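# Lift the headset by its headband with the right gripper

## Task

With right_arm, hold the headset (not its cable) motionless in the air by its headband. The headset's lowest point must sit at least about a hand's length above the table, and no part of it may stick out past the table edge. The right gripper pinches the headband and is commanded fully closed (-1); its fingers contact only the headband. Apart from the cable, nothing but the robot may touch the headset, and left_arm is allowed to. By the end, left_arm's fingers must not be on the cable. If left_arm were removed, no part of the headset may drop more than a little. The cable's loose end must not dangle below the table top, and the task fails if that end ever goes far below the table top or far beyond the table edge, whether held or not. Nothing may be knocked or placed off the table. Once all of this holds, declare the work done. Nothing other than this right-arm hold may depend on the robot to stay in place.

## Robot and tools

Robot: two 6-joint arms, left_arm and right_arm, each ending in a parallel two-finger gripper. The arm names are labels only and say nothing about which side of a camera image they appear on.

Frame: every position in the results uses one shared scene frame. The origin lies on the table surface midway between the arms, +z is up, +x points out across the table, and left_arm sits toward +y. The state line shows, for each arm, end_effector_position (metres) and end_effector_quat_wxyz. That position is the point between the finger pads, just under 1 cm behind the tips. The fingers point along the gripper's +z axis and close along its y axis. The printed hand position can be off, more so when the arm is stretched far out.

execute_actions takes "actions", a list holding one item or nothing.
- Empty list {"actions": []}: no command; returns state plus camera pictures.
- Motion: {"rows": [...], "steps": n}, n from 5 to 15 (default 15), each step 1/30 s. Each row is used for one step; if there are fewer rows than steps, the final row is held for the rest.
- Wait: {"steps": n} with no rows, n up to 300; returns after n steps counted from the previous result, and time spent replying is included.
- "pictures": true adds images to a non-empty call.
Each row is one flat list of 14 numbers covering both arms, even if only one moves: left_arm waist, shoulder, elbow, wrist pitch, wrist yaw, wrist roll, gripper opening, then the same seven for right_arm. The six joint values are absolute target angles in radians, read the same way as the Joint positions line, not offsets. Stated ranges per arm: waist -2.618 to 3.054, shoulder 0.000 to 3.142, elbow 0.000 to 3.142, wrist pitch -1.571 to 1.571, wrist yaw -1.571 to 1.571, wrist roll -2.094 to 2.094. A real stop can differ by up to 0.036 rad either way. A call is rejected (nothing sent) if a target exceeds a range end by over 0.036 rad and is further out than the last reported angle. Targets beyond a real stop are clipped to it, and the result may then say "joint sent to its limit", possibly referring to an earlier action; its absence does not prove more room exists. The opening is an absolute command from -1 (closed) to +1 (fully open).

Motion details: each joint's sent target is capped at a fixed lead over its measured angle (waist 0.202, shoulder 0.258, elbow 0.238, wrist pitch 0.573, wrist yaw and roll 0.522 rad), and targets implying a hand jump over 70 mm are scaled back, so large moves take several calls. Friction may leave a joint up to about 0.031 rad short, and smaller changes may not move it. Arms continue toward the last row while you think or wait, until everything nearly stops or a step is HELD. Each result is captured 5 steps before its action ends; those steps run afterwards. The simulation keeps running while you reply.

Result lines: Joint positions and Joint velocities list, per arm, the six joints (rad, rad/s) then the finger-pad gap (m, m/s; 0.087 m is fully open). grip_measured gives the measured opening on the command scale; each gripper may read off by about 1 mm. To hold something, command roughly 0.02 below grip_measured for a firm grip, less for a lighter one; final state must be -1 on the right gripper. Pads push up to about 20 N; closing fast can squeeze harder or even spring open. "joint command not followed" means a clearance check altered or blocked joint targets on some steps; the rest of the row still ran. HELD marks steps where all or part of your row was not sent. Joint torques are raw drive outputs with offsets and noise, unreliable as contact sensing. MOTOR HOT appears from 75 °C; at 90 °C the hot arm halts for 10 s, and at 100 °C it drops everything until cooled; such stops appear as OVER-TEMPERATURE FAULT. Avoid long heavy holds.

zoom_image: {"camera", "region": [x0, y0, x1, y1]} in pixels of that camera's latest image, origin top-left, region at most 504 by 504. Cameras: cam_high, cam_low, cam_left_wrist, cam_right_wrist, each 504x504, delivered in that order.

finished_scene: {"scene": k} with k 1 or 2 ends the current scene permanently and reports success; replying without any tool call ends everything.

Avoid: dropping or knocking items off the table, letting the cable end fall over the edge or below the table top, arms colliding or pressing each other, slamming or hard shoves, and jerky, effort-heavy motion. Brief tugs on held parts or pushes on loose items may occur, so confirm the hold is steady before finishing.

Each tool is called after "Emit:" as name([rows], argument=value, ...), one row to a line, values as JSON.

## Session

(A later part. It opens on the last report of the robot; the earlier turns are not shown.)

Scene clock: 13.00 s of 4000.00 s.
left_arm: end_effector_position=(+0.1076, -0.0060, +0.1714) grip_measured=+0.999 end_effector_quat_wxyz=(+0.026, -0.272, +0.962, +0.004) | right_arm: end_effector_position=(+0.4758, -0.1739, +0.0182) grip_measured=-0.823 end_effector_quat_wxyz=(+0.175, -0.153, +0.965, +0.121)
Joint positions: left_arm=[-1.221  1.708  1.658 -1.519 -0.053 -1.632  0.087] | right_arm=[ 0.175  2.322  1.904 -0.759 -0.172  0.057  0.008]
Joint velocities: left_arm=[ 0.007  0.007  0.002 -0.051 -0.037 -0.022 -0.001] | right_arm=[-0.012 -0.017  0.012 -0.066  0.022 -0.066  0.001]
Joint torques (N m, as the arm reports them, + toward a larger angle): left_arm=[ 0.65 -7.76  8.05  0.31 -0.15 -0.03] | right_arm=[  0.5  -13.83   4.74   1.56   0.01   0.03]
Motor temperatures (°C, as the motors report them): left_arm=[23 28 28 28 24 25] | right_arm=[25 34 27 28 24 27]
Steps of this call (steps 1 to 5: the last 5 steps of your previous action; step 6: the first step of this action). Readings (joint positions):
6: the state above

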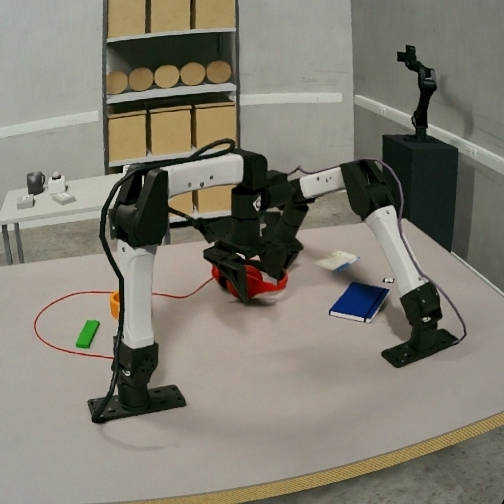

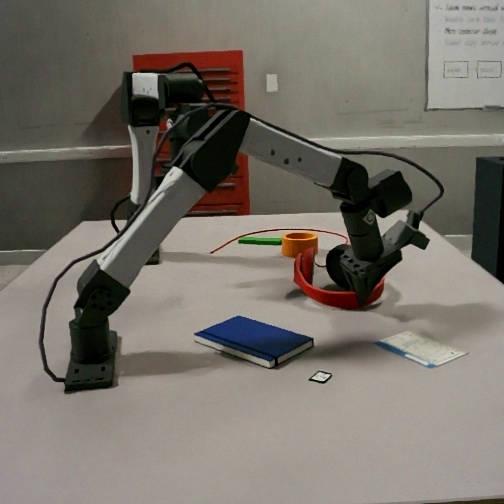

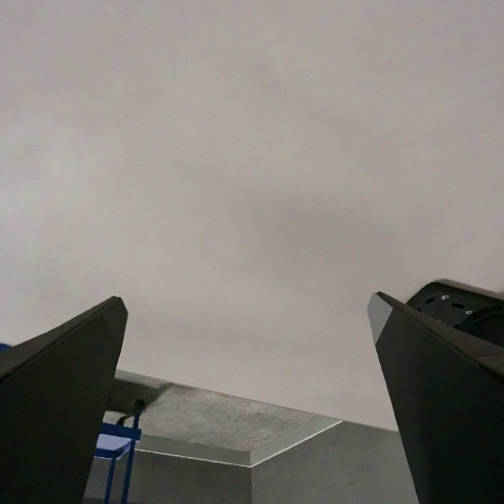

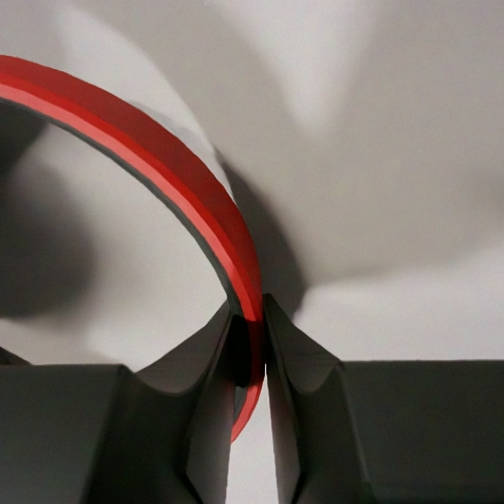

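Emit:
execute_actions([
  {"rows":[
[-1.221,1.708,1.658,-1.519,-0.053,-1.632,1,0.182,2.312,1.895,-0.752,-0.17,0.060,-1],
[-1.221,1.708,1.658,-1.519,-0.053,-1.632,1,0.183,2.305,1.905,-0.760,-0.17,0.058,-1],
[-1.221,1.708,1.658,-1.519,-0.053,-1.632,1,0.183,2.297,1.913,-0.768,-0.169,0.055,-1],
[-1.221,1.708,1.658,-1.519,-0.053,-1.632,1,0.184,2.292,1.92,-0.771,-0.167,0.053,-1],
[-1.221,1.708,1.658,-1.519,-0.053,-1.632,1,0.185,2.287,1.92,-0.775,-0.162,0.051,-1],
[-1.221,1.708,1.658,-1.519,-0.053,-1.632,1,0.187,2.281,1.92,-0.779,-0.154,0.047,-1],
[-1.221,1.708,1.658,-1.519,-0.053,-1.632,1,0.189,2.273,1.92,-0.785,-0.140,0.041,-1],
[-1.221,1.708,1.658,-1.519,-0.053,-1.632,1,0.191,2.264,1.92,-0.790,-0.120,0.030,-1],
[-1.221,1.708,1.658,-1.519,-0.053,-1.632,1,0.193,2.254,1.92,-0.797,-0.093,0.017,-1],
[-1.221,1.708,1.658,-1.519,-0.053,-1.632,1,0.196,2.243,1.92,-0.804,-0.062,0.002,-1],
[-1.221,1.708,1.658,-1.519,-0.053,-1.632,1,0.199,2.231,1.92,-0.812,-0.030,-0.013,-1],
[-1.221,1.708,1.658,-1.519,-0.053,-1.632,1,0.201,2.219,1.92,-0.820,0.002,-0.029,-1],
[-1.221,1.708,1.658,-1.519,-0.053,-1.632,1,0.204,2.207,1.92,-0.827,0.033,-0.044,-1],
[-1.221,1.708,1.658,-1.519,-0.053,-1.632,1,0.207,2.195,1.92,-0.834,0.065,-0.060,-1],
[-1.221,1.708,1.658,-1.519,-0.053,-1.632,1,0.210,2.183,1.92,-0.842,0.097,-0.075,-1]
],"steps":15},
])

Emit:
execute_actions([
  {"rows":[
[-1.221,1.708,1.658,-1.519,-0.053,-1.632,1,0.213,2.171,1.92,-0.849,0.129,-0.091,-1],
[-1.221,1.708,1.658,-1.519,-0.053,-1.632,1,0.215,2.159,1.92,-0.856,0.161,-0.107,-1],
[-1.221,1.708,1.658,-1.519,-0.053,-1.632,1,0.218,2.147,1.92,-0.863,0.193,-0.122,-1],
[-1.221,1.708,1.658,-1.519,-0.053,-1.632,1,0.221,2.136,1.92,-0.870,0.225,-0.138,-1],
[-1.221,1.708,1.658,-1.519,-0.053,-1.632,1,0.224,2.124,1.92,-0.877,0.257,-0.153,-1],
[-1.221,1.708,1.658,-1.519,-0.053,-1.632,1,0.226,2.112,1.92,-0.884,0.288,-0.169,-1],
[-1.221,1.708,1.658,-1.519,-0.053,-1.632,1,0.229,2.100,1.92,-0.891,0.320,-0.184,-1],
[-1.221,1.708,1.658,-1.519,-0.053,-1.632,1,0.232,2.088,1.92,-0.897,0.352,-0.200,-1],
[-1.221,1.708,1.658,-1.519,-0.053,-1.632,1,0.235,2.076,1.92,-0.904,0.384,-0.215,-1],
[-1.221,1.708,1.658,-1.519,-0.053,-1.632,1,0.238,2.064,1.92,-0.910,0.416,-0.231,-1],
[-1.221,1.708,1.658,-1.519,-0.053,-1.632,1,0.240,2.052,1.92,-0.916,0.448,-0.247,-1],
[-1.221,1.708,1.658,-1.519,-0.053,-1.632,1,0.243,2.040,1.92,-0.923,0.480,-0.262,-1],
[-1.221,1.708,1.658,-1.519,-0.053,-1.632,1,0.246,2.029,1.92,-0.929,0.512,-0.278,-1],
[-1.221,1.708,1.658,-1.519,-0.053,-1.632,1,0.249,2.017,1.92,-0.935,0.543,-0.293,-1],
[-1.221,1.708,1.658,-1.519,-0.053,-1.632,1,0.251,2.005,1.92,-0.941,0.575,-0.309,-1]
],"steps":15},
], pictures=true)

Emit:
execute_actions([
  {"rows":[
[-1.221,1.708,1.658,-1.519,-0.053,-1.632,1,0.254,1.993,1.92,-0.947,0.607,-0.324,-1],
[-1.221,1.708,1.658,-1.519,-0.053,-1.632,1,0.257,1.981,1.92,-0.952,0.639,-0.340,-1],
[-1.221,1.708,1.658,-1.519,-0.053,-1.632,1,0.260,1.969,1.92,-0.958,0.671,-0.355,-1],
[-1.221,1.708,1.658,-1.519,-0.053,-1.632,1,0.263,1.957,1.92,-0.964,0.703,-0.371,-1],
[-1.221,1.708,1.658,-1.519,-0.053,-1.632,1,0.265,1.945,1.92,-0.969,0.735,-0.387,-1],
[-1.221,1.708,1.658,-1.519,-0.053,-1.632,1,0.268,1.933,1.92,-0.974,0.767,-0.402,-1],
[-1.221,1.708,1.658,-1.519,-0.053,-1.632,1,0.271,1.922,1.92,-0.980,0.799,-0.418,-1],
[-1.221,1.708,1.658,-1.519,-0.053,-1.632,1,0.274,1.910,1.92,-0.985,0.830,-0.433,-1],
[-1.221,1.708,1.658,-1.519,-0.053,-1.632,1,0.276,1.898,1.92,-0.990,0.862,-0.449,-1],
[-1.221,1.708,1.658,-1.519,-0.053,-1.632,1,0.279,1.886,1.92,-0.994,0.894,-0.464,-1],
[-1.221,1.708,1.658,-1.519,-0.053,-1.632,1,0.282,1.874,1.92,-0.999,0.926,-0.480,-1],
[-1.221,1.708,1.658,-1.519,-0.053,-1.632,1,0.285,1.862,1.92,-1.004,0.958,-0.496,-1],
[-1.221,1.708,1.658,-1.519,-0.053,-1.632,1,0.288,1.850,1.92,-1.008,0.990,-0.511,-1],
[-1.221,1.708,1.658,-1.519,-0.053,-1.632,1,0.290,1.838,1.92,-1.013,1.022,-0.527,-1],
[-1.221,1.708,1.658,-1.519,-0.053,-1.632,1,0.293,1.826,1.92,-1.017,1.054,-0.542,-1]
],"steps":15},
])

Emit:
execute_actions([
  {"rows":[
[-1.221,1.708,1.658,-1.519,-0.053,-1.632,1,0.296,1.815,1.92,-1.021,1.086,-0.558,-1],
[-1.221,1.708,1.658,-1.519,-0.053,-1.632,1,0.299,1.803,1.92,-1.025,1.117,-0.573,-1],
[-1.221,1.708,1.658,-1.519,-0.053,-1.632,1,0.301,1.791,1.92,-1.028,1.149,-0.589,-1],
[-1.221,1.708,1.658,-1.519,-0.053,-1.632,1,0.304,1.779,1.92,-1.032,1.181,-0.604,-1],
[-1.221,1.708,1.658,-1.519,-0.053,-1.632,1,0.307,1.767,1.92,-1.035,1.213,-0.620,-1],
[-1.221,1.708,1.658,-1.519,-0.053,-1.632,1,0.310,1.755,1.92,-1.038,1.245,-0.636,-1],
[-1.221,1.708,1.658,-1.519,-0.053,-1.632,1,0.313,1.743,1.92,-1.041,1.277,-0.651,-1],
[-1.221,1.708,1.658,-1.519,-0.053,-1.632,1,0.315,1.731,1.92,-1.044,1.309,-0.667,-1],
[-1.221,1.708,1.658,-1.519,-0.053,-1.632,1,0.318,1.720,1.92,-1.047,1.339,-0.682,-1],
[-1.221,1.708,1.658,-1.519,-0.053,-1.632,1,0.320,1.710,1.92,-1.049,1.367,-0.695,-1],
[-1.221,1.708,1.658,-1.519,-0.053,-1.632,1,0.323,1.700,1.92,-1.050,1.392,-0.708,-1],
[-1.221,1.708,1.658,-1.519,-0.053,-1.632,1,0.325,1.692,1.92,-1.052,1.415,-0.719,-1],
[-1.221,1.708,1.658,-1.519,-0.053,-1.632,1,0.326,1.684,1.92,-1.053,1.435,-0.728,-1],
[-1.221,1.708,1.658,-1.519,-0.053,-1.632,1,0.328,1.678,1.92,-1.054,1.452,-0.737,-1],
[-1.221,1.708,1.658,-1.519,-0.053,-1.632,1,0.329,1.672,1.92,-1.054,1.467,-0.744,-1]
],"steps":15},
])

Emit:
execute_actions([
  {"rows":[
[-1.221,1.708,1.658,-1.519,-0.053,-1.632,1,0.330,1.668,1.92,-1.055,1.479,-0.750,-1],
[-1.221,1.708,1.658,-1.519,-0.053,-1.632,1,0.331,1.664,1.92,-1.055,1.488,-0.754,-1],
[-1.221,1.708,1.658,-1.519,-0.053,-1.632,1,0.332,1.662,1.92,-1.055,1.495,-0.757,-1],
[-1.221,1.708,1.658,-1.519,-0.053,-1.632,1,0.332,1.660,1.92,-1.055,1.499,-0.759,-1],
[-1.221,1.708,1.658,-1.519,-0.053,-1.632,1,0.332,1.660,1.92,-1.055,1.5,-0.76,-1]
],"steps":15},
], pictures=true)

Scene clock: 21.07 s of 4000.00 s.
left_arm: end_effector_position=(+0.1076, -0.0060, +0.1714) grip_measured=+0.999 end_effector_quat_wxyz=(+0.026, -0.272, +0.962, +0.004) | right_arm: end_effector_position=(+0.4741, -0.1809, +0.0276) grip_measured=-0.823 end_effector_quat_wxyz=(+0.179, -0.160, +0.966, +0.098)
Joint positions: left_arm=[-1.221  1.708  1.658 -1.519 -0.053 -1.632  0.087] | right_arm=[ 0.181  2.297  1.904 -0.786 -0.126  0.038  0.008]
Joint velocities: left_arm=[ 0.002 -0.027  0.012 -0.022 -0.007 -0.007 -0.   ] | right_arm=[ 0.046 -0.222 -0.007 -0.286  0.476 -0.242 -0.001]
Joint torques (N m, as the arm reports them, + toward a larger angle): left_arm=[ 0.65 -7.75  8.05  0.31 -0.15 -0.04] | right_arm=[  0.81 -16.83   7.6    1.67  -0.15  -0.04]
Motor temperatures (°C, as the motors report them): left_arm=[23 29 29 28 24 25] | right_arm=[25 39 28 28 24 27]
Steps of this call (steps 1 to 5: the last 5 steps of your previous action; steps 6 to 15: the robot went on to your last target; steps 16 to 90: nothing new was sent; then 4.73 s passed at rest; steps 91 to 100: the first 10 steps of this action). Readings (joint positions):
91: left_arm=[-1.221 1.708 1.658 -1.519 -0.053 -1.632] | right_arm=[0.175 2.322 1.904 -0.759 -0.172 0.057]
92: left_arm=[-1.221 1.708 1.658 -1.519 -0.053 -1.632] | right_arm=[0.175 2.322 1.904 -0.759 -0.172 0.057]
94: left_arm=[-1.221 1.708 1.658 -1.519 -0.053 -1.632] | right_arm=[0.175 2.321 1.904 -0.759 -0.172 0.057]
98: left_arm=[-1.221 1.708 1.658 -1.519 -0.053 -1.632] | right_arm=[0.177 2.310 1.904 -0.772 -0.155 0.051]
100: the state above

Scene clock: 21.57 s of 4000.00 s.
left_arm: end_effector_position=(+0.1076, -0.0060, +0.1714) grip_measured=+0.999 end_effector_quat_wxyz=(+0.026, -0.272, +0.962, +0.004) | right_arm: end_effector_position=(+0.4763, -0.2454, +0.1115) grip_measured=-0.821 end_effector_quat_wxyz=(+0.239, -0.232, +0.936, -0.118)
Joint positions: left_arm=[-1.221  1.708  1.658 -1.519 -0.053 -1.632  0.087] | right_arm=[ 0.222  2.12   1.904 -0.897  0.293 -0.171  0.008]
Joint velocities: left_arm=[-0.017  0.022  0.002 -0.022 -0.066 -0.037  0.   ] | right_arm=[ 0.076 -0.339  0.012 -0.3    0.901 -0.432  0.   ]
Joint torques (N m, as the arm reports them, + toward a larger angle): left_arm=[ 0.65 -7.75  8.04  0.31 -0.15 -0.04] | right_arm=[  0.81 -15.27   7.73   1.73   0.12   0.13]
Motor temperatures (°C, as the motors report them): left_arm=[23 29 29 28 24 25] | right_arm=[25 39 28 28 24 27]
Steps of this call (steps 1 to 5: the last 5 steps of your previous action; steps 6 to 15: the first 10 steps of this action). Readings (joint positions):
6: left_arm=[-1.221 1.708 1.658 -1.519 -0.053 -1.632] | right_arm=[0.198 2.230 1.904 -0.832 0.026 -0.036]
7: left_arm=[-1.221 1.708 1.658 -1.519 -0.053 -1.632] | right_arm=[0.201 2.217 1.904 -0.839 0.056 -0.051]
9: left_arm=[-1.221 1.708 1.658 -1.519 -0.053 -1.632] | right_arm=[0.206 2.192 1.904 -0.854 0.115 -0.081]
13: left_arm=[-1.221 1.708 1.658 -1.519 -0.053 -1.632] | right_arm=[0.217 2.144 1.904 -0.882 0.234 -0.141]
15: the state above

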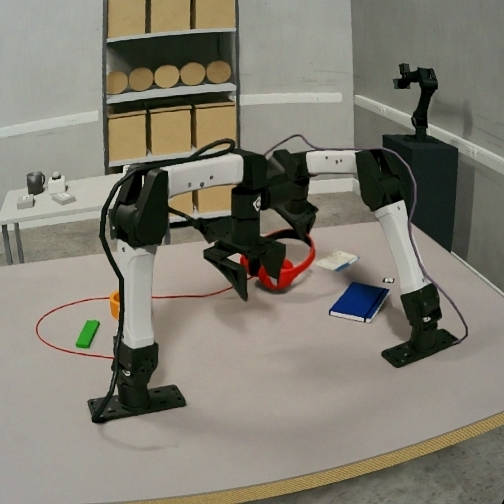

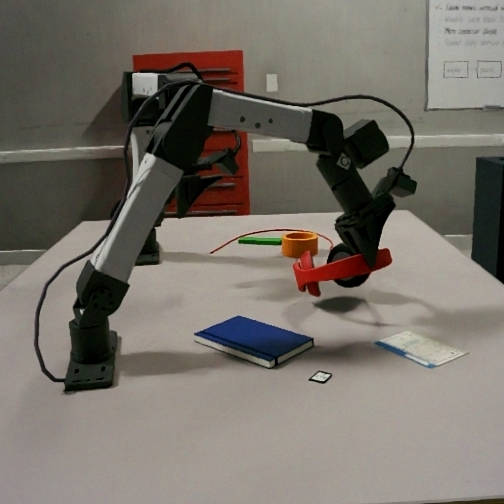

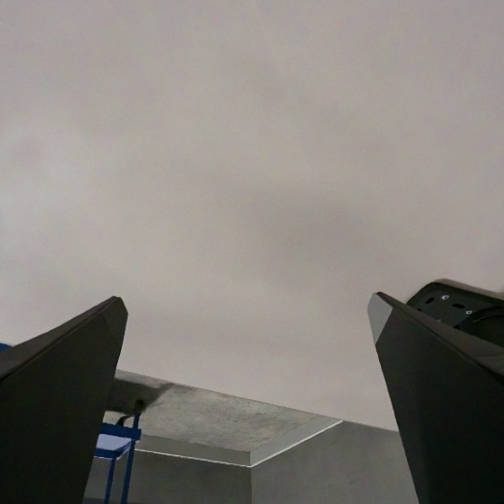

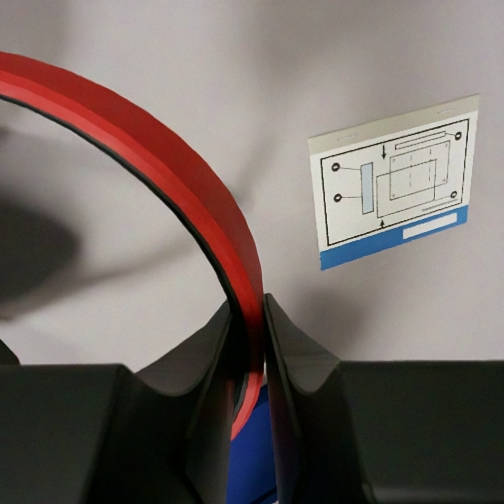

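Scene clock: 22.07 s of 4000.00 s.
left_arm: end_effector_position=(+0.1076, -0.0060, +0.1714) grip_measured=+0.999 end_effector_quat_wxyz=(+0.026, -0.272, +0.962, +0.004) | right_arm: end_effector_position=(+0.4553, -0.3132, +0.2264) grip_measured=-0.821 end_effector_quat_wxyz=(+0.256, -0.269, +0.862, -0.345)
Joint positions: left_arm=[-1.221  1.708  1.658 -1.519 -0.053 -1.632  0.087] | right_arm=[ 0.263  1.94   1.904 -0.989  0.741 -0.397  0.008]
Joint velocities: left_arm=[ 0.002 -0.002  0.017 -0.051 -0.022 -0.051 -0.   ] | right_arm=[ 0.076 -0.354  0.002 -0.242  0.857 -0.447  0.   ]
Joint torques (N m, as the arm reports them, + toward a larger angle): left_arm=[ 0.65 -7.75  8.04  0.31 -0.15 -0.04] | right_arm=[  0.73 -13.6    7.61   1.78   0.62   0.02]
Motor temperatures (°C, as the motors report them): left_arm=[23 29 29 28 24 25] | right_arm=[25 39 28 28 24 27]
Steps of this call (steps 1 to 5: the last 5 steps of your previous action; steps 6 to 15: the first 10 steps of this action). Readings (joint positions):
6: left_arm=[-1.221 1.708 1.658 -1.519 -0.053 -1.632] | right_arm=[0.239 2.049 1.904 -0.937 0.472 -0.262]
7: left_arm=[-1.221 1.708 1.658 -1.519 -0.053 -1.632] | right_arm=[0.241 2.037 1.904 -0.943 0.502 -0.277]
9: left_arm=[-1.221 1.708 1.658 -1.519 -0.053 -1.632] | right_arm=[0.247 2.013 1.904 -0.955 0.562 -0.307]
13: left_arm=[-1.221 1.708 1.658 -1.519 -0.053 -1.632] | right_arm=[0.258 1.964 1.904 -0.978 0.682 -0.367]
15: the state above

Scene clock: 22.57 s of 4000.00 s.
left_arm: end_effector_position=(+0.1076, -0.0060, +0.1714) grip_measured=+0.999 end_effector_quat_wxyz=(+0.026, -0.272, +0.962, +0.004) | right_arm: end_effector_position=(+0.3987, -0.3682, +0.3557) grip_measured=-0.823 end_effector_quat_wxyz=(+0.230, -0.246, +0.764, -0.550)
Joint positions: left_arm=[-1.221  1.708  1.658 -1.519 -0.053 -1.632  0.087] | right_arm=[ 0.305  1.758  1.904 -1.048  1.194 -0.62   0.008]
Joint velocities: left_arm=[ 0.002 -0.002 -0.012  0.037 -0.037  0.007  0.   ] | right_arm=[ 0.076 -0.33  -0.012 -0.066  0.872 -0.388 -0.001]
Joint torques (N m, as the arm reports them, + toward a larger angle): left_arm=[ 0.64 -7.75  8.04  0.31 -0.15 -0.04] | right_arm=[  0.9  -10.85   7.51   1.74   0.99  -0.02]
Motor temperatures (°C, as the motors report them): left_arm=[23 29 29 28 24 25] | right_arm=[25 39 28 28 24 27]
Steps of this call (steps 1 to 5: the last 5 steps of your previous action; steps 6 to 15: the first 10 steps of this action). Readings (joint positions):
6: left_arm=[-1.221 1.708 1.658 -1.519 -0.053 -1.632] | right_arm=[0.280 1.867 1.904 -1.017 0.922 -0.486]
7: left_arm=[-1.221 1.708 1.658 -1.519 -0.053 -1.632] | right_arm=[0.283 1.855 1.904 -1.021 0.952 -0.501]
9: left_arm=[-1.221 1.708 1.658 -1.519 -0.053 -1.632] | right_arm=[0.289 1.831 1.904 -1.029 1.012 -0.531]
13: left_arm=[-1.221 1.708 1.658 -1.519 -0.053 -1.632] | right_arm=[0.300 1.782 1.904 -1.043 1.134 -0.591]
15: the state above

Scene clock: 23.07 s of 4000.00 s.
left_arm: end_effector_position=(+0.1076, -0.0060, +0.1714) grip_measured=+0.999 end_effector_quat_wxyz=(+0.026, -0.272, +0.962, +0.004) | right_arm: end_effector_position=(+0.3569, -0.3908, +0.4163) grip_measured=-0.823 end_effector_quat_wxyz=(+0.188, -0.209, +0.711, -0.644)
Joint positions: left_arm=[-1.221  1.708  1.658 -1.519 -0.053 -1.632  0.087] | right_arm=[ 0.32   1.681  1.904 -1.061  1.438 -0.739  0.008]
Joint velocities: left_arm=[ 0.012 -0.007 -0.002 -0.066  0.007 -0.066  0.001] | right_arm=[-0.007  0.002  0.017  0.007  0.022 -0.066  0.001]
Joint torques (N m, as the arm reports them, + toward a larger angle): left_arm=[ 0.66 -7.75  8.05  0.31 -0.15 -0.03] | right_arm=[ 0.85 -9.23  7.05  1.62  1.12 -0.06]
Motor temperatures (°C, as the motors report them): left_arm=[23 29 29 28 24 25] | right_arm=[25 39 28 29 25 27]
Steps of this call (steps 1 to 5: the last 5 steps of your previous action; steps 6 to 15: the first 10 steps of this action). Readings (joint positions):
6: left_arm=[-1.221 1.708 1.658 -1.519 -0.053 -1.632] | right_arm=[0.317 1.699 1.904 -1.057 1.347 -0.694]
7: left_arm=[-1.221 1.708 1.658 -1.519 -0.053 -1.632] | right_arm=[0.318 1.693 1.904 -1.058 1.366 -0.704]
9: left_arm=[-1.221 1.708 1.658 -1.519 -0.053 -1.632] | right_arm=[0.319 1.685 1.904 -1.059 1.397 -0.718]
13: left_arm=[-1.221 1.708 1.658 -1.519 -0.053 -1.632] | right_arm=[0.320 1.681 1.904 -1.061 1.432 -0.735]
15: the state above

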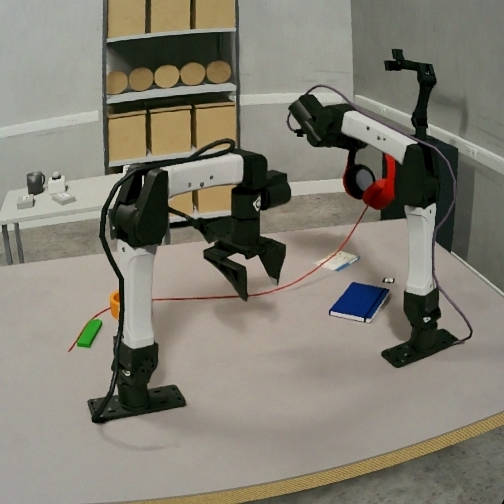

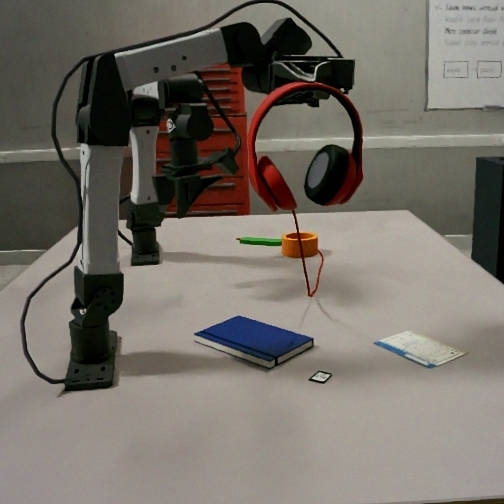

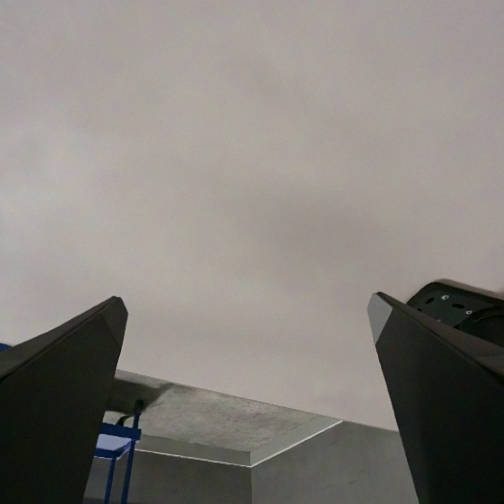

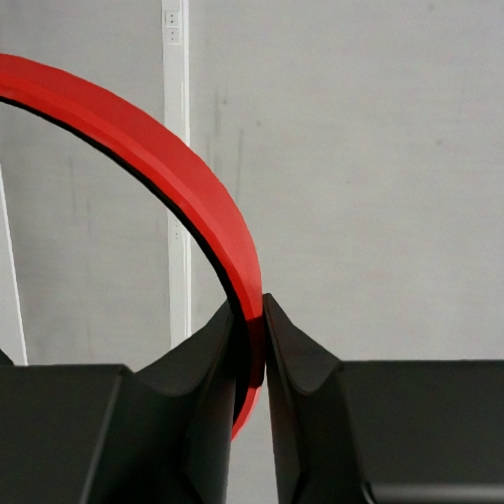

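Emit:
execute_actions(actions=[])

Emit:
zoom_image(camera="cam_low", region=[220, 20, 400, 230])

Scene clock: 23.23 s of 4000.00 s.
left_arm: end_effector_position=(+0.1076, -0.0060, +0.1714) grip_measured=+0.999 end_effector_quat_wxyz=(+0.026, -0.272, +0.962, +0.004) | right_arm: end_effector_position=(+0.3561, -0.3912, +0.4175) grip_measured=-0.823 end_effector_quat_wxyz=(+0.186, -0.209, +0.709, -0.647)
Joint positions: left_arm=[-1.221  1.708  1.658 -1.519 -0.053 -1.632  0.087] | right_arm=[ 0.32   1.681  1.904 -1.061  1.445 -0.743  0.008]
Joint velocities: left_arm=[-0.022 -0.002 -0.017 -0.037 -0.051  0.051 -0.   ] | right_arm=[ 0.022 -0.007  0.007 -0.007  0.037 -0.066 -0.001]
Joint torques (N m, as the arm reports them, + toward a larger angle): left_arm=[ 0.66 -7.75  8.05  0.31 -0.15 -0.03] | right_arm=[ 0.77 -9.29  6.95  1.61  1.07 -0.1 ]
Motor temperatures (°C, as the motors report them): left_arm=[23 29 29 28 24 25] | right_arm=[25 39 28 29 25 27]
Kept back: nothing.
Steps of this call (steps 1 to 5: the last 5 steps of your previous action). Readings (joint positions):
1: left_arm=[-1.221 1.708 1.658 -1.519 -0.053 -1.632] | right_arm=[0.320 1.681 1.904 -1.061 1.440 -0.740]
2: left_arm=[-1.221 1.708 1.658 -1.519 -0.053 -1.632] | right_arm=[0.320 1.681 1.904 -1.061 1.442 -0.741]
4: left_arm=[-1.221 1.708 1.658 -1.519 -0.053 -1.632] | right_arm=[0.320 1.681 1.904 -1.061 1.444 -0.743]
5: the state above

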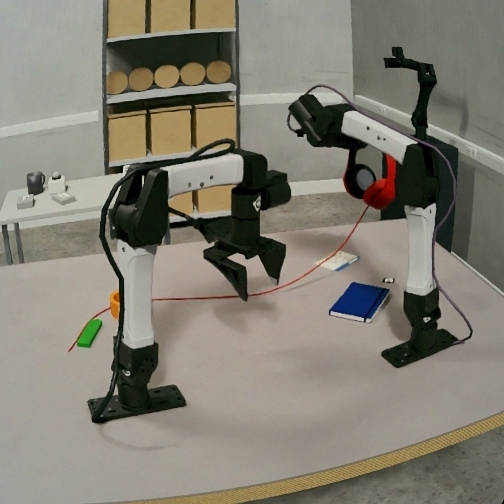

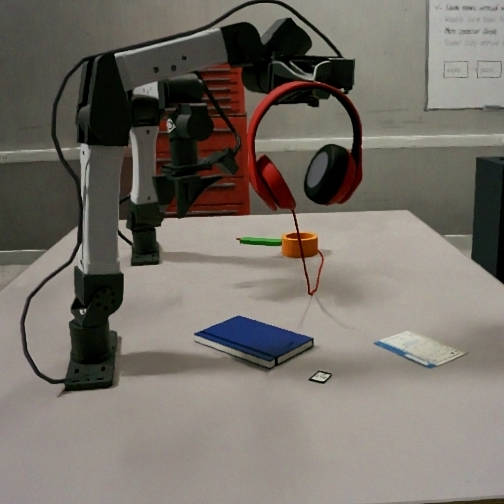

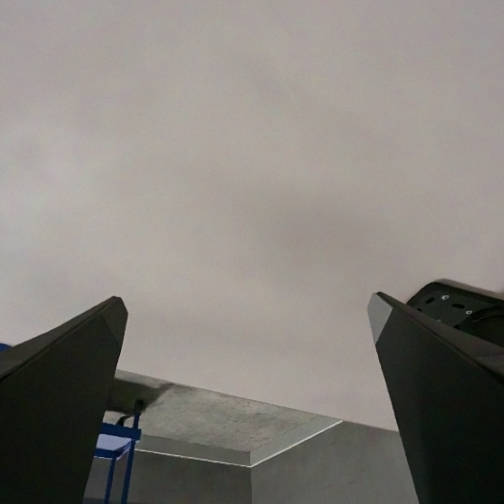

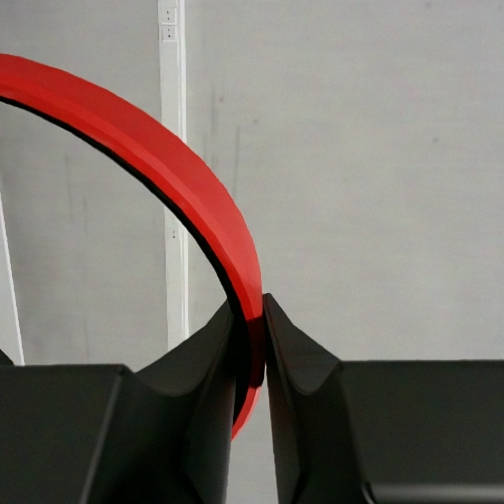

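Region (220, 20, 400, 230) of cam_low's 504x504 image, scaled by 2.400, with more detail than that image has; it fills the left 432 columns of this view, and the rest is white.

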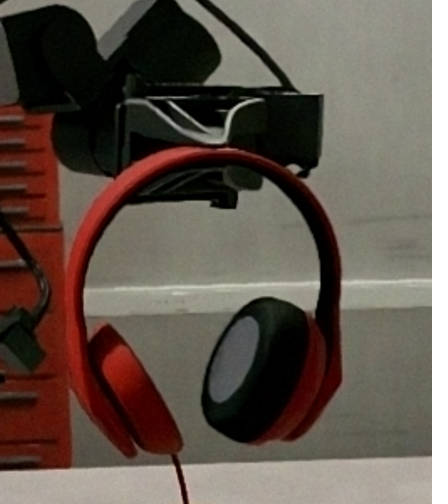

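Emit:
execute_actions([
  {"steps":15},
])

Scene clock: 23.73 s of 4000.00 s.
left_arm: end_effector_position=(+0.1076, -0.0060, +0.1714) grip_measured=+0.999 end_effector_quat_wxyz=(+0.026, -0.272, +0.962, +0.004) | right_arm: end_effector_position=(+0.3558, -0.3913, +0.4179) grip_measured=-0.823 end_effector_quat_wxyz=(+0.185, -0.208, +0.709, -0.648)
Joint positions: left_arm=[-1.221  1.708  1.658 -1.519 -0.053 -1.632  0.087] | right_arm=[ 0.32   1.681  1.904 -1.061  1.448 -0.745  0.008]
Joint velocities: left_arm=[-0.002 -0.007  0.002  0.095  0.022  0.007 -0.   ] | right_arm=[ 0.022 -0.002  0.017 -0.051 -0.051  0.037 -0.   ]
Joint torques (N m, as the arm reports them, + toward a larger angle): left_arm=[ 0.64 -7.75  8.04  0.31 -0.15 -0.03] | right_arm=[ 0.86 -9.22  6.75  1.64  1.07 -0.09]
Motor temperatures (°C, as the motors report them): left_arm=[23 29 29 28 24 25] | right_arm=[25 40 28 29 25 27]
Kept back: nothing.
Steps of this call (steps 1 to 15: the robot went on to your last target). Readings (joint positions):
1: left_arm=[-1.221 1.708 1.658 -1.519 -0.053 -1.632] | right_arm=[0.320 1.681 1.904 -1.061 1.446 -0.744]
2: left_arm=[-1.221 1.708 1.658 -1.519 -0.053 -1.632] | right_arm=[0.320 1.681 1.904 -1.061 1.446 -0.744]
4: left_arm=[-1.221 1.708 1.658 -1.519 -0.053 -1.632] | right_arm=[0.320 1.681 1.904 -1.061 1.447 -0.744]
8: left_arm=[-1.221 1.708 1.658 -1.519 -0.053 -1.632] | right_arm=[0.320 1.681 1.904 -1.061 1.447 -0.745]
15: the state above

Emit:
finished_scene(scene=2)

The scene is finished: the task was done.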